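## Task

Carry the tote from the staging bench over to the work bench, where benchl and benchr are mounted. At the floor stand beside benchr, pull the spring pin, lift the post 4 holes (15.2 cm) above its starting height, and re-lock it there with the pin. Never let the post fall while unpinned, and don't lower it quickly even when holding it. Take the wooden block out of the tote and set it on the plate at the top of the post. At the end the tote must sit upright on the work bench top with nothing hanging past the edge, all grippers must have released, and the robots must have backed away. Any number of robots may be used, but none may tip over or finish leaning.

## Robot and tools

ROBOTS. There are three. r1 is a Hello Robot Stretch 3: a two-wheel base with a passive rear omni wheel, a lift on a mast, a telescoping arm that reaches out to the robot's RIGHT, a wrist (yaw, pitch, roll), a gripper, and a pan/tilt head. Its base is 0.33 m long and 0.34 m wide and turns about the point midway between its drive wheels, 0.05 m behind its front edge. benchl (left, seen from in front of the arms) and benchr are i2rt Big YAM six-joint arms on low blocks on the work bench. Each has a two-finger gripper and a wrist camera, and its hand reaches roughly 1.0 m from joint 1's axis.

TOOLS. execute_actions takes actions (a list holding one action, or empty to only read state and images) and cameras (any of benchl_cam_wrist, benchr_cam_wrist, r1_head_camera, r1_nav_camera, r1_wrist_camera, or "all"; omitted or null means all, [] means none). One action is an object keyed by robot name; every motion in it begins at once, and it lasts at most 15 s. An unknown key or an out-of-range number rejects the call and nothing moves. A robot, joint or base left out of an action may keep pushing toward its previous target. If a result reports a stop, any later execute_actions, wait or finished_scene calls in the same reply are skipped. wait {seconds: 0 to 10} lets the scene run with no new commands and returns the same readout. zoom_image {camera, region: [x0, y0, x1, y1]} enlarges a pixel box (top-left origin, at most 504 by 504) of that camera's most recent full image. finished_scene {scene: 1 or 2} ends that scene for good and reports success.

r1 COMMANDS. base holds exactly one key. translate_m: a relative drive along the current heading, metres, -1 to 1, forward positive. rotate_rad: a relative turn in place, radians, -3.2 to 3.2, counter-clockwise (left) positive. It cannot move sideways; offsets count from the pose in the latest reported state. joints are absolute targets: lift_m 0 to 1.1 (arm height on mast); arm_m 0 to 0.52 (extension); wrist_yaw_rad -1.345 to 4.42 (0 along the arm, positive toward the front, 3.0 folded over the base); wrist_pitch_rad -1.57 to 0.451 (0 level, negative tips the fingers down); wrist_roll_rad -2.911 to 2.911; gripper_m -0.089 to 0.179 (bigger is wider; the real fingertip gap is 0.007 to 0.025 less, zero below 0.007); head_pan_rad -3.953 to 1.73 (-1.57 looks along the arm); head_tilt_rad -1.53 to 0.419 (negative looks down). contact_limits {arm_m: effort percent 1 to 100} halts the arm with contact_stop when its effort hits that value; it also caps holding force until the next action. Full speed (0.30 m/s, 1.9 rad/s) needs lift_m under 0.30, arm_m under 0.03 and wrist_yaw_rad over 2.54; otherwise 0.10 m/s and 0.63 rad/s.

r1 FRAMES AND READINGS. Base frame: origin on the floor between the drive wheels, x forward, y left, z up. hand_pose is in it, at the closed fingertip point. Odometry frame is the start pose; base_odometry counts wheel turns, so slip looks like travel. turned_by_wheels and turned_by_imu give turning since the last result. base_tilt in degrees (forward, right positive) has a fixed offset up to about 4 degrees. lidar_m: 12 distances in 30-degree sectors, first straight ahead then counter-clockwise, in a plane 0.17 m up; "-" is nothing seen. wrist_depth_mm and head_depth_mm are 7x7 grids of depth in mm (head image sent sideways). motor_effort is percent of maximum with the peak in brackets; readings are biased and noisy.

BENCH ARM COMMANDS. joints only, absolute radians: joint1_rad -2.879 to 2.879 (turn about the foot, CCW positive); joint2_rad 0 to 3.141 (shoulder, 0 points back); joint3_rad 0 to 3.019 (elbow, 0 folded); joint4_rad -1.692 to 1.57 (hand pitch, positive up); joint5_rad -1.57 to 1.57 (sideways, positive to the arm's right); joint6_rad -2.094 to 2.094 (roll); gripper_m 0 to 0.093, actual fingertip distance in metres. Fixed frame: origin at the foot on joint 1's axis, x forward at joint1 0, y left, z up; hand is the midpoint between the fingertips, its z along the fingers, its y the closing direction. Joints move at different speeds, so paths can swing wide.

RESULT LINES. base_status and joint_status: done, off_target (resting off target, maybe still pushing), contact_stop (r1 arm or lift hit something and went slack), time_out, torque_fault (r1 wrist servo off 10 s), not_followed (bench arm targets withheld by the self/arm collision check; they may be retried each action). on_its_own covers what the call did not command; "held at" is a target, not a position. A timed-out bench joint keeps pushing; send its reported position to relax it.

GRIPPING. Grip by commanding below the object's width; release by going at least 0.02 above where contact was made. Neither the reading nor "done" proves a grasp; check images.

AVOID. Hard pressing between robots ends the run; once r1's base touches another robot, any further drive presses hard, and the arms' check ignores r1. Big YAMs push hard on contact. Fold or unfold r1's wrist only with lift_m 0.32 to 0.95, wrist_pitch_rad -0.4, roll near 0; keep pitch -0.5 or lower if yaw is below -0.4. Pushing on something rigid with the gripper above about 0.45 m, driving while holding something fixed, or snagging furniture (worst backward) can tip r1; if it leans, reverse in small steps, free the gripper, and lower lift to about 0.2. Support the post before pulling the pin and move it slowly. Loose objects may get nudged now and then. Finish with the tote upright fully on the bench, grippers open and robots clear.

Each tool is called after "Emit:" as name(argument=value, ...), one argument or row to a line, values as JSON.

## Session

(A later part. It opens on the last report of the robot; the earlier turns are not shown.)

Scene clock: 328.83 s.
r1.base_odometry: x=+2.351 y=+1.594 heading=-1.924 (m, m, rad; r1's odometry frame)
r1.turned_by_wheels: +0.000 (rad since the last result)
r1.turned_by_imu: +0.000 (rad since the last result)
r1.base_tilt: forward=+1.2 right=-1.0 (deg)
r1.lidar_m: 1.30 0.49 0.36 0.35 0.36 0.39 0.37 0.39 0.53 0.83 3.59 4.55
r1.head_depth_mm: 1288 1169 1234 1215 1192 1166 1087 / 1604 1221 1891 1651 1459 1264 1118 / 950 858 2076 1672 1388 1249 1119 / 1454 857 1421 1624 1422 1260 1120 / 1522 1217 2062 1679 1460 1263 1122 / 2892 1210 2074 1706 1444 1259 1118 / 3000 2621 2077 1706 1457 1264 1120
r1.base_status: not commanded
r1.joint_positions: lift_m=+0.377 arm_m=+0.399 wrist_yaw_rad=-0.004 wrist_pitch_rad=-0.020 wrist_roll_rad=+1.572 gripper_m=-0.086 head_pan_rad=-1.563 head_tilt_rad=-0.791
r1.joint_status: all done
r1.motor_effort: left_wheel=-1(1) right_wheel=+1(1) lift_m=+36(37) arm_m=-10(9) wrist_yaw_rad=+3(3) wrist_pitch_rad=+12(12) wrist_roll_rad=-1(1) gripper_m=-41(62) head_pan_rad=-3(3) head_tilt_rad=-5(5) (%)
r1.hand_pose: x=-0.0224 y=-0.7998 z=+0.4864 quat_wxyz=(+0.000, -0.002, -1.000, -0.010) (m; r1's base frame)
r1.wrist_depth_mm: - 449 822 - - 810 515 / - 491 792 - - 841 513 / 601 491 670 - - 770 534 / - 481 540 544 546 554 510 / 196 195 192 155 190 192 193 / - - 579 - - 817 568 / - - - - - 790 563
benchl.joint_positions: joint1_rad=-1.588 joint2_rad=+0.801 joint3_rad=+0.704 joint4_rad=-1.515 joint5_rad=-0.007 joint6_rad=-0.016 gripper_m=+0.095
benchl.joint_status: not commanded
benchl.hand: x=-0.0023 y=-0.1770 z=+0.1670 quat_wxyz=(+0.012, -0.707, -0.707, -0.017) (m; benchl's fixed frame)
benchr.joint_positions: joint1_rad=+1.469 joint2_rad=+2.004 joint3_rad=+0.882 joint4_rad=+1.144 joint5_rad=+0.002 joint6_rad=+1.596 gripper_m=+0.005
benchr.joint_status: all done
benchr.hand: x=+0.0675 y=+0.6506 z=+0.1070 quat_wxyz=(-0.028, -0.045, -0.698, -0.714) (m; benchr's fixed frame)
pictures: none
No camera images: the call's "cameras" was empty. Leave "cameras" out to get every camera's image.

Free. Note: pin may have re-engaged during easing; re-pull pinch while lifting.

Emit:
execute_actions(
  actions=[
    {"benchr":{"joints":{"joint2_rad":1.79,"joint3_rad":0.93,"joint4_rad":1.03}},"r1":{"joints":{"gripper_m":-0.089}}},
  ],
  cameras=[],
)

Emit:
execute_actions(
  actions=[
    {"benchr":{"joints":{"joint2_rad":1.65,"joint3_rad":0.97,"joint4_rad":0.86}},"r1":{"joints":{"gripper_m":-0.088}}},
  ],
  cameras=["r1_head_camera"],
)

Scene clock: 333.57 s.
r1.base_odometry: x=+2.351 y=+1.594 heading=-1.924 (m, m, rad; r1's odometry frame)
r1.turned_by_wheels: +0.000 (rad since the last result)
r1.turned_by_imu: -0.001 (rad since the last result)
r1.base_tilt: forward=+1.3 right=-1.0 (deg)
r1.lidar_m: 1.30 0.49 0.36 0.35 0.36 0.39 0.37 0.39 0.54 0.83 3.58 4.53
r1.head_depth_mm: 1279 1172 1234 1225 1198 1176 1083 / 1615 1215 1905 1659 1456 1261 1112 / 848 1124 2074 1663 1397 1247 1120 / 1440 1108 1420 1624 1410 1272 1117 / 1524 1212 2064 1669 1444 1256 1121 / 2939 1215 2063 1714 1460 1263 1119 / 2984 2621 2057 1712 1457 1267 1119
r1.base_status: not commanded
r1.joint_positions: lift_m=+0.377 arm_m=+0.399 wrist_yaw_rad=-0.004 wrist_pitch_rad=-0.020 wrist_roll_rad=+1.572 gripper_m=-0.087 head_pan_rad=-1.563 head_tilt_rad=-0.791
r1.joint_status: all done
r1.motor_effort: left_wheel=-1(1) right_wheel=+2(1) lift_m=+36(36) arm_m=-8(8) wrist_yaw_rad=+2(3) wrist_pitch_rad=+12(12) wrist_roll_rad=-1(1) gripper_m=-42(96) head_pan_rad=-2(2) head_tilt_rad=-5(4) (%)
r1.hand_pose: x=-0.0224 y=-0.7997 z=+0.4864 quat_wxyz=(+0.000, -0.002, -1.000, -0.010) (m; r1's base frame)
r1.wrist_depth_mm: - 453 776 - - 837 519 / - 483 788 - - 832 525 / - 488 673 - - 770 530 / - 484 545 546 548 548 513 / 194 195 194 155 190 192 193 / - - 597 - - 835 559 / - - - - - 793 566
benchl.joint_positions: joint1_rad=-1.588 joint2_rad=+0.801 joint3_rad=+0.704 joint4_rad=-1.515 joint5_rad=-0.007 joint6_rad=-0.016 gripper_m=+0.095
benchl.joint_status: not commanded
benchl.hand: x=-0.0023 y=-0.1770 z=+0.1670 quat_wxyz=(+0.012, -0.707, -0.707, -0.017) (m; benchl's fixed frame)
benchr.joint_positions: joint1_rad=+1.469 joint2_rad=+1.853 joint3_rad=+0.882 joint4_rad=+1.001 joint5_rad=+0.005 joint6_rad=+1.596 gripper_m=+0.005
benchr.joint_status: all done
benchr.hand: x=+0.0680 y=+0.6505 z=+0.1667 quat_wxyz=(-0.029, -0.046, -0.695, -0.717) (m; benchr's fixed frame)
pictures: none
No camera images: the call's "cameras" was empty. Leave "cameras" out to get every camera's image.

Scene clock: 334.57 s.
r1.base_odometry: x=+2.351 y=+1.594 heading=-1.924 (m, m, rad; r1's odometry frame)
r1.turned_by_wheels: +0.000 (rad since the last result)
r1.turned_by_imu: +0.000 (rad since the last result)
r1.base_tilt: forward=+1.1 right=-1.0 (deg)
r1.lidar_m: 1.30 0.49 0.36 0.35 0.36 0.39 0.37 0.39 0.53 0.82 3.58 4.54
r1.head_depth_mm: 1280 1166 1245 1224 1187 1174 1084 / 1618 1212 1879 1672 1448 1262 1120 / 777 1176 2048 1674 1390 1257 1119 / 779 1165 1416 1628 1414 1260 1122 / 1522 1220 2077 1666 1455 1270 1109 / 2867 1222 2052 1710 1460 1259 1121 / 3021 2617 2069 1712 1460 1258 1120
r1.base_status: not commanded
r1.joint_positions: lift_m=+0.377 arm_m=+0.399 wrist_yaw_rad=-0.004 wrist_pitch_rad=-0.020 wrist_roll_rad=+1.572 gripper_m=-0.083 head_pan_rad=-1.563 head_tilt_rad=-0.791
r1.joint_status: gripper_m off_target (ended at -0.083, target -0.088)
r1.motor_effort: left_wheel=-1(1) right_wheel=+1(2) lift_m=+36(37) arm_m=-8(8) wrist_yaw_rad=+2(2) wrist_pitch_rad=+12(12) wrist_roll_rad=-1(1) gripper_m=-40(45) head_pan_rad=-3(2) head_tilt_rad=-5(5) (%)
r1.hand_pose: x=-0.0224 y=-0.7997 z=+0.4864 quat_wxyz=(+0.000, -0.002, -1.000, -0.010) (m; r1's base frame)
r1.wrist_depth_mm: - 454 799 - - 805 517 / - 496 793 - - 797 509 / - 488 680 - - 770 535 / - 480 547 542 544 549 511 / 194 194 192 155 190 192 193 / - - 595 - - 832 562 / - - - - - 770 571
benchl.joint_positions: joint1_rad=-1.588 joint2_rad=+0.801 joint3_rad=+0.704 joint4_rad=-1.515 joint5_rad=-0.007 joint6_rad=-0.016 gripper_m=+0.095
benchl.joint_status: not commanded
benchl.hand: x=-0.0023 y=-0.1770 z=+0.1670 quat_wxyz=(+0.012, -0.707, -0.707, -0.017) (m; benchl's fixed frame)
benchr.joint_positions: joint1_rad=+1.469 joint2_rad=+1.718 joint3_rad=+0.907 joint4_rad=+0.834 joint5_rad=+0.007 joint6_rad=+1.596 gripper_m=+0.005
benchr.joint_status: all done
benchr.hand: x=+0.0684 y=+0.6500 z=+0.2236 quat_wxyz=(-0.030, -0.047, -0.697, -0.714) (m; benchr's fixed frame)
pictures: r1_head_camera (sideways: a quarter turn clockwise sets it upright)
Images, in order (width x height): r1_head_camera 896x504.

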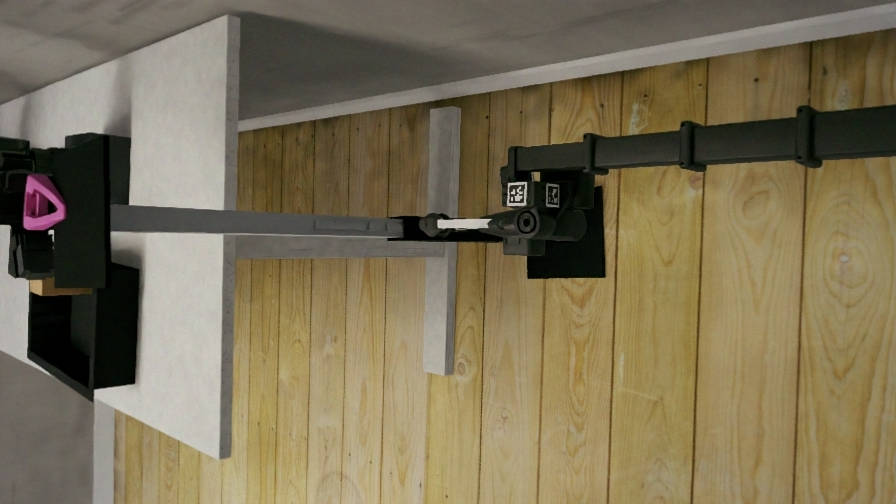

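Emit:
execute_actions(
  actions=[
    {"r1":{"joints":{"gripper_m":0.06}},"benchr":{"joints":{"joint2_rad":1.62,"joint3_rad":0.98,"joint4_rad":0.83}}},
  ],
  cameras=["r1_wrist_camera"],
)

Emit:
execute_actions(
  actions=[
    {"benchr":{"joints":{"joint2_rad":1.58,"joint3_rad":0.98,"joint4_rad":0.8}}},
  ],
  cameras=["r1_wrist_camera"],
)

Scene clock: 349.20 s.
r1.base_odometry: x=+2.351 y=+1.594 heading=-1.924 (m, m, rad; r1's odometry frame)
r1.turned_by_wheels: +0.000 (rad since the last result)
r1.turned_by_imu: -0.003 (rad since the last result)
r1.base_tilt: forward=+1.3 right=-1.1 (deg)
r1.lidar_m: 1.31 0.49 0.36 0.35 0.36 0.39 0.37 0.39 0.53 0.83 3.57 4.54
r1.head_depth_mm: 1284 1165 1241 1217 1192 1179 1084 / 1614 1223 1900 1661 1456 1271 1117 / 773 1173 2072 1657 - 1248 1123 / 781 1171 1435 1639 1410 1273 1120 / 1533 1219 2073 1681 1447 1262 1121 / 2862 1214 2075 1728 1447 1266 1120 / 2988 2593 2081 1707 1451 1261 1119
r1.base_status: not commanded
r1.joint_positions: lift_m=+0.377 arm_m=+0.398 wrist_yaw_rad=-0.003 wrist_pitch_rad=-0.022 wrist_roll_rad=+1.572 gripper_m=+0.060 head_pan_rad=-1.563 head_tilt_rad=-0.791
r1.joint_status: all done
r1.motor_effort: left_wheel=-1(1) right_wheel=+1(1) lift_m=+36(36) arm_m=-1(4) wrist_yaw_rad=+2(2) wrist_pitch_rad=+14(14) wrist_roll_rad=-1(1) gripper_m=+1(79) head_pan_rad=-3(3) head_tilt_rad=-4(4) (%)
r1.hand_pose: x=-0.0220 y=-0.7987 z=+0.4857 quat_wxyz=(+0.000, -0.001, -1.000, -0.012) (m; r1's base frame)
r1.wrist_depth_mm: - 451 812 - - 804 506 / - 492 778 - - 813 515 / - 491 653 - - 767 526 / - 488 544 546 554 550 505 / 194 195 193 190 192 194 194 / - - - - - 784 567 / - - - - - 781 562
benchl.joint_positions: joint1_rad=-1.588 joint2_rad=+0.801 joint3_rad=+0.704 joint4_rad=-1.515 joint5_rad=-0.007 joint6_rad=-0.016 gripper_m=+0.095
benchl.joint_status: not commanded
benchl.hand: x=-0.0023 y=-0.1770 z=+0.1670 quat_wxyz=(+0.012, -0.707, -0.707, -0.017) (m; benchl's fixed frame)
benchr.joint_positions: joint1_rad=+1.469 joint2_rad=+1.711 joint3_rad=+0.911 joint4_rad=+0.810 joint5_rad=+0.007 joint6_rad=+1.596 gripper_m=+0.005
benchr.joint_status: all done
benchr.hand: x=+0.0684 y=+0.6506 z=+0.2238 quat_wxyz=(-0.030, -0.047, -0.702, -0.710) (m; benchr's fixed frame)
pictures: r1_wrist_camera
Images, in order (width x height): r1_wrist_camera 644x364.

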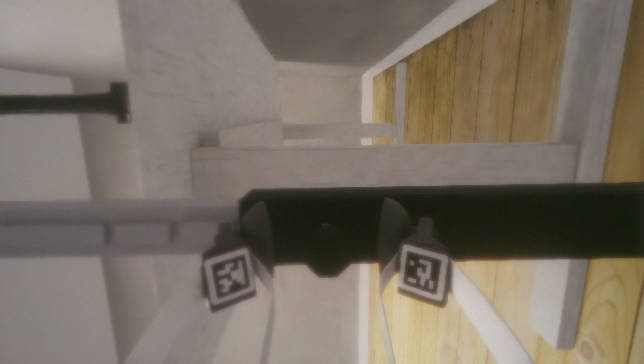

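Scene clock: 349.77 s.
r1.base_odometry: x=+2.351 y=+1.594 heading=-1.924 (m, m, rad; r1's odometry frame)
r1.turned_by_wheels: +0.000 (rad since the last result)
r1.turned_by_imu: +0.000 (rad since the last result)
r1.base_tilt: forward=+1.4 right=-1.1 (deg)
r1.lidar_m: 1.30 0.49 0.36 0.35 0.36 0.39 0.37 0.39 0.53 0.83 3.60 4.54
r1.head_depth_mm: 1287 1177 1237 1218 1193 1169 1081 / 1621 1219 1885 1658 1439 1264 1120 / 770 1174 2086 1666 - 1249 1118 / 777 1174 1416 1625 1407 1259 1114 / 1525 1219 2072 1669 1461 1266 1114 / 2887 1220 2075 1701 1443 1270 1119 / 3037 2645 2067 1709 1455 1266 1122
r1.base_status: not commanded
r1.joint_positions: lift_m=+0.377 arm_m=+0.398 wrist_yaw_rad=-0.003 wrist_pitch_rad=-0.022 wrist_roll_rad=+1.572 gripper_m=+0.060 head_pan_rad=-1.563 head_tilt_rad=-0.791
r1.joint_status: not commanded
r1.motor_effort: left_wheel=-1(1) right_wheel=+1(1) lift_m=+37(36) arm_m=-1(1) wrist_yaw_rad=+1(1) wrist_pitch_rad=+14(14) wrist_roll_rad=-1(1) gripper_m=+0(1) head_pan_rad=-2(2) head_tilt_rad=-4(5) (%)
r1.hand_pose: x=-0.0220 y=-0.7987 z=+0.4857 quat_wxyz=(+0.000, -0.001, -1.000, -0.012) (m; r1's base frame)
r1.wrist_depth_mm: - 454 814 - - 800 508 / - 499 790 - - 811 521 / - 481 636 - - 764 532 / - 491 541 547 545 546 506 / 193 196 193 189 192 193 194 / - - - - - 763 560 / - - - - - 775 569
benchl.joint_positions: joint1_rad=-1.588 joint2_rad=+0.801 joint3_rad=+0.704 joint4_rad=-1.515 joint5_rad=-0.007 joint6_rad=-0.016 gripper_m=+0.095
benchl.joint_status: not commanded
benchl.hand: x=-0.0023 y=-0.1770 z=+0.1670 quat_wxyz=(+0.012, -0.707, -0.707, -0.017) (m; benchl's fixed frame)
benchr.joint_positions: joint1_rad=+1.469 joint2_rad=+1.700 joint3_rad=+0.913 joint4_rad=+0.776 joint5_rad=+0.007 joint6_rad=+1.596 gripper_m=+0.005
benchr.joint_status: all done
benchr.hand: x=+0.0684 y=+0.6502 z=+0.2241 quat_wxyz=(-0.030, -0.048, -0.709, -0.703) (m; benchr's fixed frame)
pictures: r1_wrist_camera
Images, in order (width x height): r1_wrist_camera 644x364.

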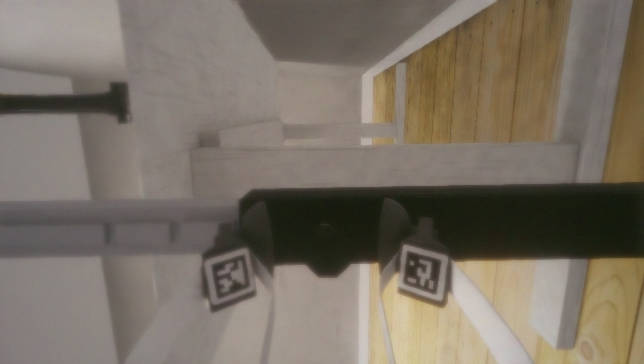

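Emit:
execute_actions(
  actions=[
    {"benchr":{"joints":{"joint2_rad":1.63,"joint3_rad":1.08,"joint4_rad":0.76}}},
  ],
  cameras=["r1_head_camera","r1_nav_camera","benchr_cam_wrist"],
)

Scene clock: 354.57 s.
r1.base_odometry: x=+2.351 y=+1.594 heading=-1.924 (m, m, rad; r1's odometry frame)
r1.turned_by_wheels: +0.000 (rad since the last result)
r1.turned_by_imu: -0.001 (rad since the last result)
r1.base_tilt: forward=+1.4 right=-1.1 (deg)
r1.lidar_m: 1.30 0.49 0.36 0.35 0.36 0.39 0.37 0.39 0.53 0.82 3.57 4.54
r1.head_depth_mm: 1291 1169 1236 1214 1193 1169 1082 / 1617 1221 1872 1663 1450 1271 1121 / 774 1171 2073 1673 - 1250 1116 / 774 1178 1414 1620 1416 1262 1119 / 1524 1219 2076 1680 1445 1267 1117 / 2895 1221 2066 1705 1455 1260 1123 / 3039 2623 2080 1723 1448 1258 1116
r1.base_status: not commanded
r1.joint_positions: lift_m=+0.377 arm_m=+0.398 wrist_yaw_rad=-0.003 wrist_pitch_rad=-0.022 wrist_roll_rad=+1.572 gripper_m=+0.060 head_pan_rad=-1.563 head_tilt_rad=-0.791
r1.joint_status: not commanded
r1.motor_effort: left_wheel=-1(1) right_wheel=+1(1) lift_m=+36(36) arm_m=-1(1) wrist_yaw_rad=+2(1) wrist_pitch_rad=+14(14) wrist_roll_rad=-1(1) gripper_m=+0(1) head_pan_rad=-3(2) head_tilt_rad=-6(4) (%)
r1.hand_pose: x=-0.0220 y=-0.7987 z=+0.4857 quat_wxyz=(+0.000, -0.001, -1.000, -0.012) (m; r1's base frame)
r1.wrist_depth_mm: - 455 798 - - 814 512 / - 492 803 - - 825 522 / - 488 639 - - 772 542 / - 485 545 543 550 547 511 / 195 196 193 190 191 193 194 / - - - - - 769 570 / - - - - - 767 561
benchl.joint_positions: joint1_rad=-1.588 joint2_rad=+0.801 joint3_rad=+0.704 joint4_rad=-1.515 joint5_rad=-0.007 joint6_rad=-0.016 gripper_m=+0.095
benchl.joint_status: not commanded
benchl.hand: x=-0.0023 y=-0.1770 z=+0.1670 quat_wxyz=(+0.012, -0.707, -0.707, -0.017) (m; benchl's fixed frame)
benchr.joint_positions: joint1_rad=+1.469 joint2_rad=+1.699 joint3_rad=+0.927 joint4_rad=+0.749 joint5_rad=+0.007 joint6_rad=+1.596 gripper_m=+0.005
benchr.joint_status: joint3_rad time_out (moved +0.014 of +0.167); the others done
benchr.on_its_own: joint3_rad reads +0.927 and still pushes toward +1.040 since a time_out
benchr.hand: x=+0.0687 y=+0.6537 z=+0.2251 quat_wxyz=(-0.029, -0.048, -0.714, -0.698) (m; benchr's fixed frame)
pictures: benchr_cam_wrist, r1_head_camera (sideways: a quarter turn clockwise sets it upright), r1_nav_camera (sideways: a quarter turn counterclockwise sets it upright)
Images, in order (width x height): benchr_cam_wrist 616x616, r1_head_camera 896x504, r1_nav_camera 672x504.

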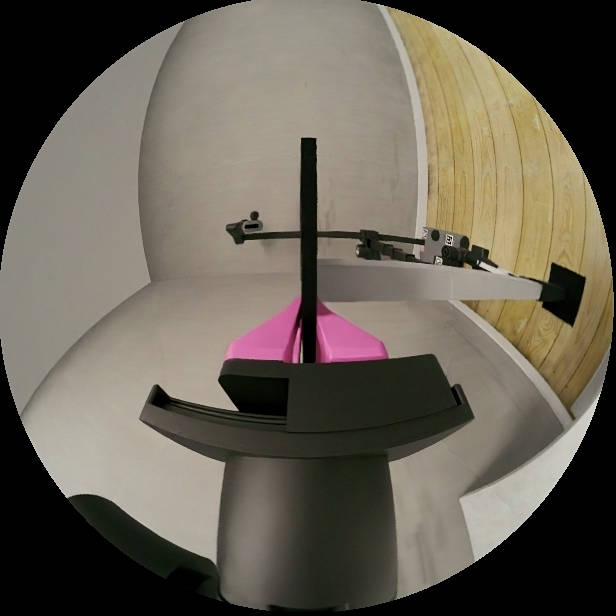

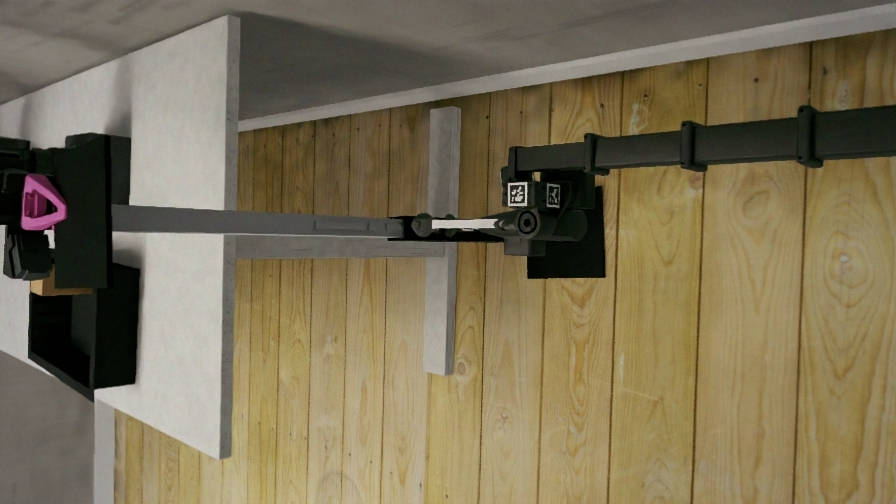

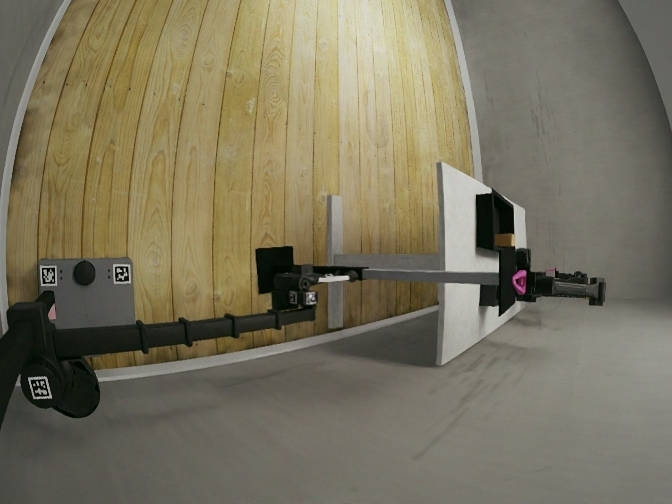

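Emit:
execute_actions(
  actions=[],
  cameras=["r1_head_camera"],
)

Emit:
zoom_image(
  camera="r1_head_camera",
  region=[280,180,480,270],
)

Emit:
execute_actions(
  actions=[
    {"benchr":{"joints":{"joint2_rad":1.72,"joint3_rad":0.95,"joint4_rad":0.78}}},
  ],
  cameras=["r1_wrist_camera"],
)

Scene clock: 362.43 s.
r1.base_odometry: x=+2.351 y=+1.594 heading=-1.924 (m, m, rad; r1's odometry frame)
r1.turned_by_wheels: +0.000 (rad since the last result)
r1.turned_by_imu: -0.001 (rad since the last result)
r1.base_tilt: forward=+1.2 right=-1.0 (deg)
r1.lidar_m: 1.30 0.49 0.36 0.35 0.36 0.39 0.37 0.39 0.53 0.83 3.58 4.51
r1.head_depth_mm: 1289 1175 1235 1219 1196 1173 1088 / 1609 1218 1912 1652 1446 1270 1117 / 770 1176 2054 1662 - 1253 1118 / 773 1166 1427 1616 1416 1259 1118 / 1519 1219 2076 1672 1457 1266 1120 / 2901 1220 2074 1709 1451 1259 1119 / 2987 2634 2050 1710 1452 1265 1115
r1.base_status: not commanded
r1.joint_positions: lift_m=+0.377 arm_m=+0.398 wrist_yaw_rad=-0.003 wrist_pitch_rad=-0.022 wrist_roll_rad=+1.572 gripper_m=+0.060 head_pan_rad=-1.563 head_tilt_rad=-0.791
r1.joint_status: not commanded
r1.motor_effort: left_wheel=-1(1) right_wheel=+1(1) lift_m=+36(36) arm_m=-1(1) wrist_yaw_rad=+2(1) wrist_pitch_rad=+14(14) wrist_roll_rad=-1(1) gripper_m=+1(1) head_pan_rad=-2(2) head_tilt_rad=-5(4) (%)
r1.hand_pose: x=-0.0220 y=-0.7987 z=+0.4857 quat_wxyz=(+0.000, -0.001, -1.000, -0.012) (m; r1's base frame)
r1.wrist_depth_mm: - 456 808 - - 788 511 / - 494 805 - - 812 517 / - 486 638 - - 778 529 / - 487 545 546 545 560 509 / 194 195 193 190 191 194 194 / - - - - - 781 554 / - - - - - 785 569
benchl.joint_positions: joint1_rad=-1.588 joint2_rad=+0.801 joint3_rad=+0.704 joint4_rad=-1.515 joint5_rad=-0.007 joint6_rad=-0.016 gripper_m=+0.095
benchl.joint_status: not commanded
benchl.hand: x=-0.0023 y=-0.1770 z=+0.1670 quat_wxyz=(+0.012, -0.707, -0.707, -0.017) (m; benchl's fixed frame)
benchr.joint_positions: joint1_rad=+1.469 joint2_rad=+1.699 joint3_rad=+0.927 joint4_rad=+0.749 joint5_rad=+0.007 joint6_rad=+1.596 gripper_m=+0.005
benchr.joint_status: joint3_rad time_out (moved +0.014 of +0.167); the others done
benchr.on_its_own: joint3_rad reads +0.927 and still pushes toward +1.040 since a time_out
benchr.hand: x=+0.0687 y=+0.6537 z=+0.2251 quat_wxyz=(-0.029, -0.048, -0.714, -0.698) (m; benchr's fixed frame)
pictures: r1_head_camera (sideways: a quarter turn clockwise sets it upright)
Images, in order (width x height): r1_head_camera 896x504.

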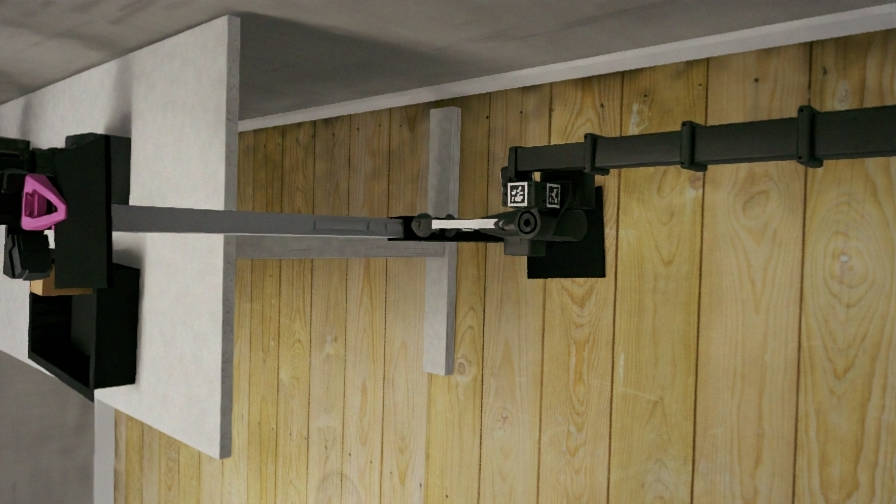

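Region (280, 180, 480, 270) of r1_head_camera's 896x504 image, scaled by 2.520, with more detail than that image has; it fills the top 227 rows of this view, and the rest is white.

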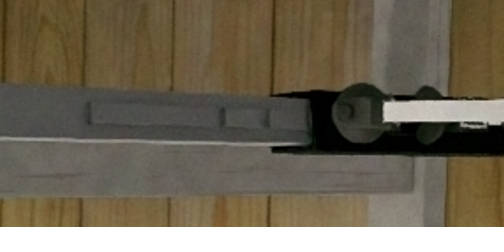

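Scene clock: 363.23 s.
r1.base_odometry: x=+2.351 y=+1.594 heading=-1.924 (m, m, rad; r1's odometry frame)
r1.turned_by_wheels: +0.000 (rad since the last result)
r1.turned_by_imu: +0.000 (rad since the last result)
r1.base_tilt: forward=+1.2 right=-1.0 (deg)
r1.lidar_m: 1.30 0.49 0.36 0.35 0.36 0.39 0.37 0.39 0.53 0.83 3.57 4.53
r1.head_depth_mm: 1281 1170 1237 1229 1196 1173 1084 / 1618 1220 1879 1650 1454 1267 1112 / 777 1174 2086 1677 - 1251 1117 / 780 1173 1422 1627 1416 1262 1118 / 1532 1224 2065 1678 1452 1257 1116 / 2889 1217 2064 1708 1464 1262 1122 / 2981 2633 2084 1714 1453 1268 1127
r1.base_status: not commanded
r1.joint_positions: lift_m=+0.377 arm_m=+0.398 wrist_yaw_rad=-0.003 wrist_pitch_rad=-0.022 wrist_roll_rad=+1.572 gripper_m=+0.060 head_pan_rad=-1.563 head_tilt_rad=-0.791
r1.joint_status: not commanded
r1.motor_effort: left_wheel=-1(1) right_wheel=+1(1) lift_m=+36(36) arm_m=-1(1) wrist_yaw_rad=+2(2) wrist_pitch_rad=+14(14) wrist_roll_rad=-1(1) gripper_m=+1(1) head_pan_rad=-2(2) head_tilt_rad=-5(5) (%)
r1.hand_pose: x=-0.0220 y=-0.7987 z=+0.4857 quat_wxyz=(+0.000, -0.001, -1.000, -0.012) (m; r1's base frame)
r1.wrist_depth_mm: - 452 822 - - 805 509 / - 499 787 - - 798 517 / - 490 653 - - 768 534 / - 484 540 556 553 549 506 / 195 195 194 190 192 193 195 / - - - - - 773 558 / - - - - - 778 561
benchl.joint_positions: joint1_rad=-1.588 joint2_rad=+0.801 joint3_rad=+0.704 joint4_rad=-1.515 joint5_rad=-0.007 joint6_rad=-0.016 gripper_m=+0.095
benchl.joint_status: not commanded
benchl.hand: x=-0.0023 y=-0.1770 z=+0.1670 quat_wxyz=(+0.012, -0.707, -0.707, -0.017) (m; benchl's fixed frame)
benchr.joint_positions: joint1_rad=+1.469 joint2_rad=+1.709 joint3_rad=+0.920 joint4_rad=+0.761 joint5_rad=+0.007 joint6_rad=+1.596 gripper_m=+0.005
benchr.joint_status: all done
benchr.hand: x=+0.0686 y=+0.6528 z=+0.2184 quat_wxyz=(-0.029, -0.048, -0.715, -0.697) (m; benchr's fixed frame)
pictures: r1_wrist_camera
Images, in order (width x height): r1_wrist_camera 644x364.

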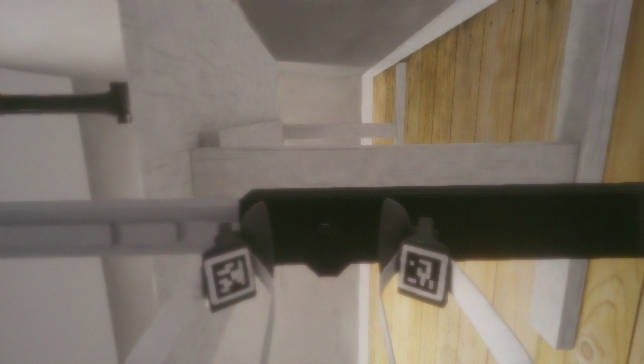

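Emit:
execute_actions(
  actions=[
    {"r1":{"joints":{"arm_m":0.405}},"benchr":{"joints":{"joint2_rad":1.67,"joint3_rad":0.97}}},
  ],
  cameras=[],
)

Emit:
execute_actions(
  actions=[
    {"r1":{"joints":{"gripper_m":-0.089}}},
  ],
  cameras=[],
)

Emit:
execute_actions(
  actions=[
    {"r1":{"joints":{"arm_m":0.396}}},
  ],
  cameras=[],
)

Emit:
execute_actions(
  actions=[
    {"r1":{"joints":{"gripper_m":-0.088}},"benchr":{"joints":{"joint2_rad":1.61,"joint3_rad":1.0,"joint4_rad":0.76}}},
  ],
  cameras=["r1_wrist_camera"],
)

Scene clock: 370.43 s.
r1.base_odometry: x=+2.351 y=+1.594 heading=-1.924 (m, m, rad; r1's odometry frame)
r1.turned_by_wheels: +0.000 (rad since the last result)
r1.turned_by_imu: -0.001 (rad since the last result)
r1.base_tilt: forward=+1.3 right=-1.0 (deg)
r1.lidar_m: 1.31 0.49 0.36 0.35 0.36 0.39 0.37 0.39 0.54 0.83 3.56 4.53
r1.head_depth_mm: 1283 1169 1240 1218 1202 1167 1084 / 1613 1220 1906 1654 1453 1260 1121 / 775 1172 2071 1672 1388 1257 1125 / 781 1170 1429 1630 1413 1269 1118 / 1547 1227 2081 1674 1458 1263 1120 / 2879 1224 2059 1708 1455 1255 1113 / 3024 2664 2087 1714 1450 1265 1123
r1.base_status: not commanded
r1.joint_positions: lift_m=+0.377 arm_m=+0.405 wrist_yaw_rad=-0.002 wrist_pitch_rad=-0.021 wrist_roll_rad=+1.572 gripper_m=+0.060 head_pan_rad=-1.563 head_tilt_rad=-0.791
r1.joint_status: all done
r1.motor_effort: left_wheel=-1(1) right_wheel=+1(1) lift_m=+37(36) arm_m=+4(7) wrist_yaw_rad=+2(1) wrist_pitch_rad=+13(14) wrist_roll_rad=-1(1) gripper_m=+1(1) head_pan_rad=-3(2) head_tilt_rad=-5(5) (%)
r1.hand_pose: x=-0.0220 y=-0.8051 z=+0.4860 quat_wxyz=(+0.000, -0.001, -1.000, -0.011) (m; r1's base frame)
r1.wrist_depth_mm: - 454 806 - - 805 516 / - 490 820 - - 812 515 / - 495 638 - - 769 534 / - 481 532 543 546 545 506 / 188 189 189 184 186 186 188 / - - - - - 733 559 / - - - - - 787 552
benchl.joint_positions: joint1_rad=-1.588 joint2_rad=+0.801 joint3_rad=+0.704 joint4_rad=-1.515 joint5_rad=-0.007 joint6_rad=-0.016 gripper_m=+0.095
benchl.joint_status: not commanded
benchl.hand: x=-0.0023 y=-0.1770 z=+0.1670 quat_wxyz=(+0.012, -0.707, -0.707, -0.017) (m; benchl's fixed frame)
benchr.joint_positions: joint1_rad=+1.469 joint2_rad=+1.708 joint3_rad=+0.920 joint4_rad=+0.761 joint5_rad=+0.007 joint6_rad=+1.597 gripper_m=+0.005
benchr.joint_status: all done
benchr.hand: x=+0.0686 y=+0.6527 z=+0.2188 quat_wxyz=(-0.029, -0.048, -0.715, -0.697) (m; benchr's fixed frame)
pictures: none
No camera images: the call's "cameras" was empty. Leave "cameras" out to get every camera's image.

Scene clock: 372.40 s.
r1.base_odometry: x=+2.351 y=+1.594 heading=-1.924 (m, m, rad; r1's odometry frame)
r1.turned_by_wheels: +0.000 (rad since the last result)
r1.turned_by_imu: -0.001 (rad since the last result)
r1.base_tilt: forward=+1.4 right=-1.0 (deg)
r1.lidar_m: 1.30 0.49 0.36 0.35 0.36 0.38 0.37 0.39 0.54 0.83 3.57 4.51
r1.head_depth_mm: 1282 1177 1238 1215 1194 1177 1088 / 1625 1220 1912 1648 1457 1264 1116 / 780 1171 2059 1679 1393 1255 1122 / 783 1171 1426 1637 1417 1265 1119 / 1513 1220 2084 1674 1456 1259 1118 / 2903 1228 2093 1727 1445 1261 1118 / 3022 2628 2081 1719 1449 1259 1131
r1.base_status: not commanded
r1.joint_positions: lift_m=+0.377 arm_m=+0.404 wrist_yaw_rad=-0.005 wrist_pitch_rad=-0.009 wrist_roll_rad=+1.572 gripper_m=-0.087 head_pan_rad=-1.563 head_tilt_rad=-0.791
r1.joint_status: all done
r1.motor_effort: left_wheel=-4(3) right_wheel=+6(6) lift_m=+37(36) arm_m=+11(11) wrist_yaw_rad=+2(2) wrist_pitch_rad=+5(13) wrist_roll_rad=-1(1) gripper_m=-44(96) head_pan_rad=-2(3) head_tilt_rad=-5(4) (%)
r1.hand_pose: x=-0.0227 y=-0.8046 z=+0.4893 quat_wxyz=(+0.000, -0.003, -1.000, -0.005) (m; r1's base frame)
r1.wrist_depth_mm: - 482 774 - - 844 522 / - 482 767 - - 821 523 / - 797 644 - - 792 526 / - 474 535 544 545 542 512 / 192 192 192 184 185 187 187 / - - 579 - - 801 543 / - - - - - 794 569
benchl.joint_positions: joint1_rad=-1.588 joint2_rad=+0.801 joint3_rad=+0.704 joint4_rad=-1.515 joint5_rad=-0.007 joint6_rad=-0.016 gripper_m=+0.095
benchl.joint_status: not commanded
benchl.hand: x=-0.0023 y=-0.1770 z=+0.1670 quat_wxyz=(+0.012, -0.707, -0.707, -0.017) (m; benchl's fixed frame)
benchr.joint_positions: joint1_rad=+1.469 joint2_rad=+1.708 joint3_rad=+0.920 joint4_rad=+0.761 joint5_rad=+0.007 joint6_rad=+1.597 gripper_m=+0.005
benchr.joint_status: not commanded
benchr.hand: x=+0.0686 y=+0.6527 z=+0.2191 quat_wxyz=(-0.029, -0.048, -0.715, -0.697) (m; benchr's fixed frame)
pictures: none
No camera images: the call's "cameras" was empty. Leave "cameras" out to get every camera's image.

Scene clock: 373.57 s.
r1.base_odometry: x=+2.351 y=+1.594 heading=-1.924 (m, m, rad; r1's odometry frame)
r1.turned_by_wheels: +0.000 (rad since the last result)
r1.turned_by_imu: +0.000 (rad since the last result)
r1.base_tilt: forward=+1.3 right=-1.0 (deg)
r1.lidar_m: 1.30 0.49 0.36 0.35 0.36 0.39 0.37 0.39 0.54 0.83 3.58 4.53
r1.head_depth_mm: 1283 1170 1244 1220 1200 1174 1086 / 1616 1211 1911 1656 1453 1270 1120 / 776 1169 2081 1658 1400 1252 1122 / 779 1169 1418 1627 1415 1267 1119 / 1524 1218 2087 1663 1458 1264 1115 / 2877 1221 2066 1710 1455 1273 1124 / 3028 2646 2063 1707 1444 1271 1120
r1.base_status: not commanded
r1.joint_positions: lift_m=+0.377 arm_m=+0.397 wrist_yaw_rad=-0.004 wrist_pitch_rad=-0.017 wrist_roll_rad=+1.572 gripper_m=-0.080 head_pan_rad=-1.563 head_tilt_rad=-0.791
r1.joint_status: all done
r1.on_its_own: gripper_m is held at -0.082, not at your -0.089, by its stall guard, which is still easing
r1.motor_effort: left_wheel=-1(4) right_wheel=+1(7) lift_m=+37(37) arm_m=-10(13) wrist_yaw_rad=+2(3) wrist_pitch_rad=+10(13) wrist_roll_rad=-1(1) gripper_m=-28(44) head_pan_rad=-2(3) head_tilt_rad=-5(5) (%)
r1.hand_pose: x=-0.0224 y=-0.7981 z=+0.4872 quat_wxyz=(+0.000, -0.002, -1.000, -0.009) (m; r1's base frame)
r1.wrist_depth_mm: - 447 784 - - 821 519 / - 486 794 - - 830 519 / - 485 671 - - 766 535 / - 482 545 543 555 551 518 / 196 196 196 189 192 193 193 / - - 583 - - 845 564 / - - - - - 779 569
benchl.joint_positions: joint1_rad=-1.588 joint2_rad=+0.801 joint3_rad=+0.704 joint4_rad=-1.515 joint5_rad=-0.007 joint6_rad=-0.016 gripper_m=+0.095
benchl.joint_status: not commanded
benchl.hand: x=-0.0023 y=-0.1770 z=+0.1670 quat_wxyz=(+0.012, -0.707, -0.707, -0.017) (m; benchl's fixed frame)
benchr.joint_positions: joint1_rad=+1.469 joint2_rad=+1.708 joint3_rad=+0.920 joint4_rad=+0.761 joint5_rad=+0.007 joint6_rad=+1.597 gripper_m=+0.005
benchr.joint_status: not commanded
benchr.hand: x=+0.0686 y=+0.6527 z=+0.2191 quat_wxyz=(-0.029, -0.048, -0.715, -0.697) (m; benchr's fixed frame)
pictures: none
No camera images: the call's "cameras" was empty. Leave "cameras" out to get every camera's image.

Scene clock: 374.27 s.
r1.base_odometry: x=+2.351 y=+1.594 heading=-1.924 (m, m, rad; r1's odometry frame)
r1.turned_by_wheels: +0.000 (rad since the last result)
r1.turned_by_imu: +0.000 (rad since the last result)
r1.base_tilt: forward=+1.4 right=-1.0 (deg)
r1.lidar_m: 1.30 0.49 0.36 0.35 0.36 0.39 0.37 0.39 0.54 0.83 3.58 4.54
r1.head_depth_mm: 1285 1168 1233 1220 1188 1169 1081 / 1607 1217 1904 1651 1456 1263 1119 / 760 1168 2075 1663 1394 1247 1117 / 764 1167 1424 1619 1411 1261 1122 / 1523 1220 2069 1662 1464 1261 1118 / 2901 1218 2079 1714 1440 1264 1120 / 3013 2615 2077 1702 1448 1259 1121
r1.base_status: not commanded
r1.joint_positions: lift_m=+0.377 arm_m=+0.397 wrist_yaw_rad=-0.004 wrist_pitch_rad=-0.017 wrist_roll_rad=+1.572 gripper_m=-0.086 head_pan_rad=-1.563 head_tilt_rad=-0.791
r1.joint_status: all done
r1.motor_effort: left_wheel=-1(1) right_wheel=+1(1) lift_m=+36(37) arm_m=-10(11) wrist_yaw_rad=+3(2) wrist_pitch_rad=+10(10) wrist_roll_rad=-1(1) gripper_m=-43(78) head_pan_rad=-2(2) head_tilt_rad=-5(5) (%)
r1.hand_pose: x=-0.0224 y=-0.7981 z=+0.4872 quat_wxyz=(+0.000, -0.002, -1.000, -0.009) (m; r1's base frame)
r1.wrist_depth_mm: - 446 794 - - 822 514 / - 486 773 - - 815 522 / - 493 677 - - 771 533 / - 477 542 544 554 544 513 / 196 197 196 189 192 192 194 / - - 586 - - 819 568 / - - - - - 782 570
benchl.joint_positions: joint1_rad=-1.588 joint2_rad=+0.801 joint3_rad=+0.704 joint4_rad=-1.515 joint5_rad=-0.007 joint6_rad=-0.016 gripper_m=+0.095
benchl.joint_status: not commanded
benchl.hand: x=-0.0023 y=-0.1770 z=+0.1670 quat_wxyz=(+0.012, -0.707, -0.707, -0.017) (m; benchl's fixed frame)
benchr.joint_positions: joint1_rad=+1.469 joint2_rad=+1.687 joint3_rad=+0.921 joint4_rad=+0.751 joint5_rad=+0.007 joint6_rad=+1.597 gripper_m=+0.005
benchr.joint_status: all done
benchr.hand: x=+0.0684 y=+0.6509 z=+0.2303 quat_wxyz=(-0.029, -0.048, -0.711, -0.701) (m; benchr's fixed frame)
pictures: r1_wrist_camera
Images, in order (width x height): r1_wrist_camera 644x364.

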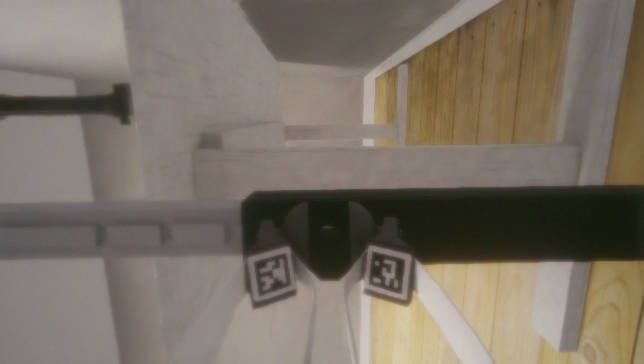

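Emit:
execute_actions(
  actions=[
    {"benchr":{"joints":{"joint2_rad":1.59,"joint3_rad":1.02,"joint4_rad":0.74}}},
  ],
  cameras=[],
)

Emit:
execute_actions(
  actions=[
    {"r1":{"joints":{"gripper_m":0.06}}},
  ],
  cameras=[],
)

Emit:
execute_actions(
  actions=[
    {"benchr":{"joints":{"joint2_rad":1.56,"joint3_rad":1.04,"joint4_rad":0.71}}},
  ],
  cameras=[],
)

Emit:
execute_actions(
  actions=[
    {"benchr":{"joints":{"joint2_rad":1.53,"joint3_rad":1.05,"joint4_rad":0.68}}},
  ],
  cameras=["r1_wrist_camera"],
)

Scene clock: 382.63 s.
r1.base_odometry: x=+2.351 y=+1.594 heading=-1.924 (m, m, rad; r1's odometry frame)
r1.turned_by_wheels: +0.000 (rad since the last result)
r1.turned_by_imu: -0.002 (rad since the last result)
r1.base_tilt: forward=+1.3 right=-1.0 (deg)
r1.lidar_m: 1.30 0.49 0.36 0.35 0.36 0.39 0.37 0.39 0.53 0.82 3.60 4.53
r1.head_depth_mm: 1287 1171 1247 1218 1196 1176 1083 / 1606 1223 1897 1652 1446 1261 1122 / 768 1166 2090 1660 1402 1260 1120 / 764 1170 1423 1633 1404 1267 1115 / 1526 1227 2078 1669 1448 1268 1122 / 2891 1217 2070 1709 1457 1267 1121 / 3023 2637 2079 1708 1460 1261 1122
r1.base_status: not commanded
r1.joint_positions: lift_m=+0.377 arm_m=+0.397 wrist_yaw_rad=-0.004 wrist_pitch_rad=-0.019 wrist_roll_rad=+1.572 gripper_m=-0.043 head_pan_rad=-1.563 head_tilt_rad=-0.791
r1.joint_status: not commanded
r1.on_its_own: gripper_m is held at -0.045, not at your -0.088, by its stall guard, which is still easing
r1.motor_effort: left_wheel=-1(1) right_wheel=+2(2) lift_m=+37(37) arm_m=-7(7) wrist_yaw_rad=+3(3) wrist_pitch_rad=+12(12) wrist_roll_rad=-1(1) gripper_m=-26(28) head_pan_rad=-2(3) head_tilt_rad=-5(5) (%)
r1.hand_pose: x=-0.0224 y=-0.7975 z=+0.4866 quat_wxyz=(+0.000, -0.002, -1.000, -0.010) (m; r1's base frame)
r1.wrist_depth_mm: - 450 783 - - 812 514 / - 492 807 - - 797 511 / - 490 678 - - 777 541 / - 481 545 542 554 546 514 / 196 197 197 189 193 195 196 / - - 581 - - 822 560 / - - - - - 782 570
benchl.joint_positions: joint1_rad=-1.588 joint2_rad=+0.801 joint3_rad=+0.704 joint4_rad=-1.515 joint5_rad=-0.007 joint6_rad=-0.016 gripper_m=+0.095
benchl.joint_status: not commanded
benchl.hand: x=-0.0023 y=-0.1770 z=+0.1670 quat_wxyz=(+0.012, -0.707, -0.707, -0.017) (m; benchl's fixed frame)
benchr.joint_positions: joint1_rad=+1.469 joint2_rad=+1.678 joint3_rad=+0.927 joint4_rad=+0.730 joint5_rad=+0.007 joint6_rad=+1.597 gripper_m=+0.005
benchr.joint_status: joint3_rad time_out (moved +0.006 of +0.099); the others done
benchr.on_its_own: joint3_rad reads +0.927 and still pushes toward +1.020 since a time_out
benchr.hand: x=+0.0685 y=+0.6514 z=+0.2339 quat_wxyz=(-0.029, -0.048, -0.713, -0.699) (m; benchr's fixed frame)
pictures: none
No camera images: the call's "cameras" was empty. Leave "cameras" out to get every camera's image.

not run: a stop came earlier in this reply.

not run: a stop came earlier in this reply.

not run: a stop came earlier in this reply.

Emit:
execute_actions(
  actions=[
    {"r1":{"joints":{"gripper_m":0.06}},"benchr":{"joints":{"joint2_rad":1.55,"joint4_rad":0.76}}},
  ],
  cameras=[],
)

Emit:
execute_actions(
  actions=[
    {"benchr":{"joints":{"joint2_rad":1.52,"joint4_rad":0.74}}},
  ],
  cameras=[],
)

Emit:
execute_actions(
  actions=[
    {"benchr":{"joints":{"joint2_rad":1.5,"joint4_rad":0.72}}},
  ],
  cameras=["r1_wrist_camera"],
)

Scene clock: 388.70 s.
r1.base_odometry: x=+2.351 y=+1.594 heading=-1.924 (m, m, rad; r1's odometry frame)
r1.turned_by_wheels: +0.000 (rad since the last result)
r1.turned_by_imu: -0.001 (rad since the last result)
r1.base_tilt: forward=+1.3 right=-0.9 (deg)
r1.lidar_m: 1.30 0.49 0.36 0.35 0.36 0.39 0.37 0.39 0.53 0.83 3.57 4.55
r1.head_depth_mm: 1288 1173 1235 1211 1191 1172 1087 / 1608 1220 1896 1648 1457 1261 1117 / 750 1177 2085 1669 - 1250 1124 / 753 1169 1429 1623 1418 1263 1117 / 1536 1221 2060 1664 1462 1258 1125 / 2905 1216 2070 1712 1450 1263 1121 / 2976 2617 2068 1711 1449 1265 1118
r1.base_status: not commanded
r1.joint_positions: lift_m=+0.377 arm_m=+0.396 wrist_yaw_rad=-0.003 wrist_pitch_rad=-0.022 wrist_roll_rad=+1.572 gripper_m=+0.060 head_pan_rad=-1.563 head_tilt_rad=-0.791
r1.joint_status: all done
r1.motor_effort: left_wheel=-1(1) right_wheel=+2(2) lift_m=+36(37) arm_m=-2(5) wrist_yaw_rad=+2(3) wrist_pitch_rad=+13(14) wrist_roll_rad=-1(1) gripper_m=+1(80) head_pan_rad=-2(2) head_tilt_rad=-5(5) (%)
r1.hand_pose: x=-0.0220 y=-0.7968 z=+0.4858 quat_wxyz=(+0.000, -0.001, -1.000, -0.011) (m; r1's base frame)
r1.wrist_depth_mm: - 455 813 - - 816 519 / - 494 805 - - 793 517 / - 487 650 - - 778 533 / - 485 552 545 550 546 489 / 197 197 198 191 193 196 196 / - - - - - 790 558 / - - - - - 765 574
benchl.joint_positions: joint1_rad=-1.588 joint2_rad=+0.801 joint3_rad=+0.704 joint4_rad=-1.515 joint5_rad=-0.007 joint6_rad=-0.016 gripper_m=+0.095
benchl.joint_status: not commanded
benchl.hand: x=-0.0023 y=-0.1770 z=+0.1670 quat_wxyz=(+0.012, -0.707, -0.707, -0.017) (m; benchl's fixed frame)
benchr.joint_positions: joint1_rad=+1.469 joint2_rad=+1.664 joint3_rad=+0.930 joint4_rad=+0.730 joint5_rad=+0.007 joint6_rad=+1.596 gripper_m=+0.005
benchr.joint_status: all done
benchr.on_its_own: joint3_rad reads +0.930 and still pushes toward +1.020 since a time_out
benchr.hand: x=+0.0685 y=+0.6507 z=+0.2442 quat_wxyz=(-0.030, -0.048, -0.707, -0.705) (m; benchr's fixed frame)
pictures: none
No camera images: the call's "cameras" was empty. Leave "cameras" out to get every camera's image.

Scene clock: 389.33 s.
r1.base_odometry: x=+2.351 y=+1.594 heading=-1.924 (m, m, rad; r1's odometry frame)
r1.turned_by_wheels: +0.000 (rad since the last result)
r1.turned_by_imu: +0.000 (rad since the last result)
r1.base_tilt: forward=+1.3 right=-0.9 (deg)
r1.lidar_m: 1.30 0.49 0.36 0.35 0.36 0.39 0.37 0.39 0.54 0.83 3.57 4.54
r1.head_depth_mm: 1289 1175 1239 1220 1193 1177 1080 / 1611 1219 1892 1649 1443 1267 1117 / 746 1168 2058 1663 - 1245 1121 / 753 1171 1422 1624 1405 1262 1121 / 1530 1218 2064 1654 1457 1267 1117 / 2892 1221 2075 1707 1450 1263 1122 / 2988 2628 2057 1722 1461 1263 1116
r1.base_status: not commanded
r1.joint_positions: lift_m=+0.377 arm_m=+0.396 wrist_yaw_rad=-0.003 wrist_pitch_rad=-0.022 wrist_roll_rad=+1.572 gripper_m=+0.060 head_pan_rad=-1.563 head_tilt_rad=-0.791
r1.joint_status: not commanded
r1.motor_effort: left_wheel=-1(1) right_wheel=+2(2) lift_m=+37(37) arm_m=-2(2) wrist_yaw_rad=+2(1) wrist_pitch_rad=+14(14) wrist_roll_rad=-1(1) gripper_m=+1(1) head_pan_rad=-3(3) head_tilt_rad=-5(5) (%)
r1.hand_pose: x=-0.0220 y=-0.7968 z=+0.4858 quat_wxyz=(+0.000, -0.001, -1.000, -0.011) (m; r1's base frame)
r1.wrist_depth_mm: - 456 797 - - 794 511 / - 493 806 - - 810 524 / - 496 659 - - 774 536 / - 485 547 551 550 552 488 / 197 199 195 192 194 195 196 / - - - - - 772 564 / - - - - - 792 571
benchl.joint_positions: joint1_rad=-1.588 joint2_rad=+0.801 joint3_rad=+0.704 joint4_rad=-1.515 joint5_rad=-0.007 joint6_rad=-0.016 gripper_m=+0.095
benchl.joint_status: not commanded
benchl.hand: x=-0.0023 y=-0.1770 z=+0.1670 quat_wxyz=(+0.012, -0.707, -0.707, -0.017) (m; benchl's fixed frame)
benchr.joint_positions: joint1_rad=+1.469 joint2_rad=+1.647 joint3_rad=+0.934 joint4_rad=+0.707 joint5_rad=+0.008 joint6_rad=+1.596 gripper_m=+0.005
benchr.joint_status: all done
benchr.hand: x=+0.0685 y=+0.6499 z=+0.2514 quat_wxyz=(-0.030, -0.048, -0.708, -0.704) (m; benchr's fixed frame)
pictures: none
No camera images: the call's "cameras" was empty. Leave "cameras" out to get every camera's image.

Scene clock: 390.87 s.
r1.base_odometry: x=+2.351 y=+1.594 heading=-1.924 (m, m, rad; r1's odometry frame)
r1.turned_by_wheels: +0.000 (rad since the last result)
r1.turned_by_imu: +0.000 (rad since the last result)
r1.base_tilt: forward=+1.2 right=-1.2 (deg)
r1.lidar_m: 1.31 0.49 0.36 0.35 0.36 0.39 0.37 0.39 0.53 0.83 3.58 4.53
r1.head_depth_mm: 1284 1176 1230 1212 1197 1170 1085 / 1625 1225 1884 1658 1459 1270 1113 / 749 1179 2064 1662 - 1249 1118 / 751 1166 1430 1617 1414 1263 1115 / 1527 1223 2066 1671 1452 1263 1121 / 2845 1223 2066 1708 1455 1264 1118 / 3011 2640 2068 1706 1465 1263 1117
r1.base_status: not commanded
r1.joint_positions: lift_m=+0.377 arm_m=+0.396 wrist_yaw_rad=-0.003 wrist_pitch_rad=-0.022 wrist_roll_rad=+1.572 gripper_m=+0.060 head_pan_rad=-1.563 head_tilt_rad=-0.791
r1.joint_status: not commanded
r1.motor_effort: left_wheel=-1(1) right_wheel=+2(1) lift_m=+37(37) arm_m=-2(2) wrist_yaw_rad=+2(2) wrist_pitch_rad=+13(14) wrist_roll_rad=-1(1) gripper_m=+1(1) head_pan_rad=-2(2) head_tilt_rad=-5(5) (%)
r1.hand_pose: x=-0.0220 y=-0.7968 z=+0.4858 quat_wxyz=(+0.000, -0.001, -1.000, -0.011) (m; r1's base frame)
r1.wrist_depth_mm: - 453 793 - - 811 515 / - 488 798 - - 816 514 / - 496 647 - - 764 525 / - 494 541 552 547 555 488 / 195 197 195 191 194 196 197 / - - - - - 796 559 / - - - - - 784 567
benchl.joint_positions: joint1_rad=-1.588 joint2_rad=+0.801 joint3_rad=+0.704 joint4_rad=-1.515 joint5_rad=-0.007 joint6_rad=-0.016 gripper_m=+0.095
benchl.joint_status: not commanded
benchl.hand: x=-0.0023 y=-0.1770 z=+0.1670 quat_wxyz=(+0.012, -0.707, -0.707, -0.017) (m; benchl's fixed frame)
benchr.joint_positions: joint1_rad=+1.469 joint2_rad=+1.643 joint3_rad=+0.936 joint4_rad=+0.692 joint5_rad=+0.008 joint6_rad=+1.596 gripper_m=+0.005
benchr.joint_status: joint2_rad time_out (moved -0.004 of -0.147); the others done
benchr.on_its_own: joint2_rad reads +1.643 and still pushes toward +1.500 since a time_out
benchr.hand: x=+0.0685 y=+0.6498 z=+0.2514 quat_wxyz=(-0.030, -0.048, -0.711, -0.701) (m; benchr's fixed frame)
pictures: r1_wrist_camera
Images, in order (width x height): r1_wrist_camera 644x364.

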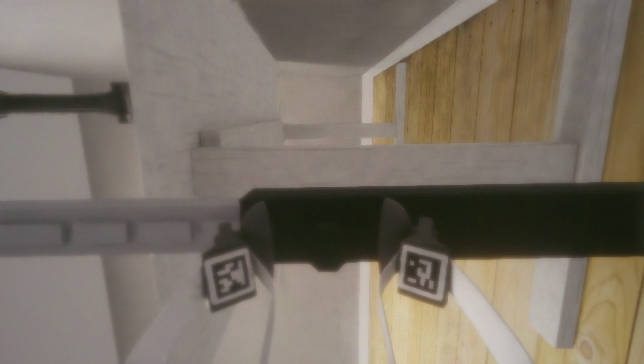

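Emit:
execute_actions(
  actions=[
    {"r1":{"joints":{"arm_m":0}},"benchr":{"joints":{"joint2_rad":1.69,"joint3_rad":0.93}}},
  ],
  cameras=[],
)

Emit:
execute_actions(
  actions=[
    {"benchr":{"joints":{"joint2_rad":1.75,"joint3_rad":0.9}}},
  ],
  cameras=[],
)

Scene clock: 401.23 s.
r1.base_odometry: x=+2.351 y=+1.594 heading=-1.924 (m, m, rad; r1's odometry frame)
r1.turned_by_wheels: +0.000 (rad since the last result)
r1.turned_by_imu: -0.001 (rad since the last result)
r1.base_tilt: forward=+1.3 right=-1.3 (deg)
r1.lidar_m: 1.31 0.49 0.36 0.35 0.36 0.39 0.37 0.39 0.53 0.83 3.56 4.51
r1.head_depth_mm: 1285 1172 1243 1221 1192 1168 1081 / 1623 1218 1901 1662 1454 1269 1129 / 746 1165 2075 1677 1452 1267 1150 / 753 1172 1417 1588 1401 1272 1100 / 1530 1220 2079 1669 1460 1271 1121 / 2890 1213 2081 1720 1459 1267 1121 / 2987 2658 2083 1705 1450 1271 1118
r1.base_status: not commanded
r1.joint_positions: lift_m=+0.377 arm_m=+0.000 wrist_yaw_rad=-0.001 wrist_pitch_rad=-0.022 wrist_roll_rad=+1.572 gripper_m=+0.060 head_pan_rad=-1.563 head_tilt_rad=-0.791
r1.joint_status: all done
r1.motor_effort: left_wheel=-1(1) right_wheel=+1(2) lift_m=+37(37) arm_m=-2(0) wrist_yaw_rad=+1(2) wrist_pitch_rad=+13(14) wrist_roll_rad=-1(1) gripper_m=+1(1) head_pan_rad=-2(2) head_tilt_rad=-4(4) (%)
r1.hand_pose: x=-0.0217 y=-0.4009 z=+0.4859 quat_wxyz=(+0.000, -0.001, -1.000, -0.011) (m; r1's base frame)
r1.wrist_depth_mm: - - 944 - - 821 550 / - - - - - 838 560 / 673 - 946 - - 728 539 / - - - - - 786 551 / - - - - - 831 564 / - - - - - 775 562 / - - - - - 790 566
benchl.joint_positions: joint1_rad=-1.588 joint2_rad=+0.801 joint3_rad=+0.704 joint4_rad=-1.515 joint5_rad=-0.007 joint6_rad=-0.016 gripper_m=+0.095
benchl.joint_status: not commanded
benchl.hand: x=-0.0023 y=-0.1770 z=+0.1670 quat_wxyz=(+0.012, -0.707, -0.707, -0.017) (m; benchl's fixed frame)
benchr.joint_positions: joint1_rad=+1.469 joint2_rad=+1.660 joint3_rad=+0.934 joint4_rad=+0.714 joint5_rad=+0.008 joint6_rad=+1.596 gripper_m=+0.005
benchr.joint_status: all done
benchr.hand: x=+0.0686 y=+0.6512 z=+0.2449 quat_wxyz=(-0.030, -0.048, -0.710, -0.702) (m; benchr's fixed frame)
pictures: none
No camera images: the call's "cameras" was empty. Leave "cameras" out to get every camera's image.

Scene clock: 401.83 s.
r1.base_odometry: x=+2.351 y=+1.594 heading=-1.924 (m, m, rad; r1's odometry frame)
r1.turned_by_wheels: +0.000 (rad since the last result)
r1.turned_by_imu: +0.000 (rad since the last result)
r1.base_tilt: forward=+1.3 right=-1.0 (deg)
r1.lidar_m: 1.30 0.49 0.36 0.35 0.36 0.39 0.37 0.39 0.53 0.83 3.59 4.53
r1.head_depth_mm: 1285 1171 1241 1216 1194 1174 1083 / 1620 1223 1885 1647 1461 1270 1127 / 750 1176 2074 1667 1453 1269 1149 / 752 1171 1432 1596 1418 1264 1098 / 1522 1219 2077 1669 1456 1268 1122 / 2872 1219 2060 1708 1447 1262 1116 / 3019 2645 2066 1716 1446 1264 1115
r1.base_status: not commanded
r1.joint_positions: lift_m=+0.377 arm_m=+0.000 wrist_yaw_rad=-0.001 wrist_pitch_rad=-0.022 wrist_roll_rad=+1.572 gripper_m=+0.060 head_pan_rad=-1.563 head_tilt_rad=-0.791
r1.joint_status: not commanded
r1.motor_effort: left_wheel=-1(1) right_wheel=+1(1) lift_m=+37(37) arm_m=-2(3) wrist_yaw_rad=+1(1) wrist_pitch_rad=+13(13) wrist_roll_rad=-1(1) gripper_m=+0(1) head_pan_rad=-2(2) head_tilt_rad=-5(5) (%)
r1.hand_pose: x=-0.0217 y=-0.4009 z=+0.4859 quat_wxyz=(+0.000, -0.001, -1.000, -0.011) (m; r1's base frame)
r1.wrist_depth_mm: - - 936 - - 823 556 / - - - - - 837 557 / 675 - 944 - - 728 544 / - - - - - 777 550 / - - - - - 832 556 / - - - - - 801 566 / - - - - - 778 567
benchl.joint_positions: joint1_rad=-1.588 joint2_rad=+0.801 joint3_rad=+0.704 joint4_rad=-1.515 joint5_rad=-0.007 joint6_rad=-0.016 gripper_m=+0.095
benchl.joint_status: not commanded
benchl.hand: x=-0.0023 y=-0.1770 z=+0.1670 quat_wxyz=(+0.012, -0.707, -0.707, -0.017) (m; benchl's fixed frame)
benchr.joint_positions: joint1_rad=+1.469 joint2_rad=+1.671 joint3_rad=+0.928 joint4_rad=+0.745 joint5_rad=+0.008 joint6_rad=+1.596 gripper_m=+0.005
benchr.joint_status: all done
benchr.hand: x=+0.0686 y=+0.6509 z=+0.2425 quat_wxyz=(-0.030, -0.048, -0.705, -0.707) (m; benchr's fixed frame)
pictures: none
No camera images: the call's "cameras" was empty. Leave "cameras" out to get every camera's image.


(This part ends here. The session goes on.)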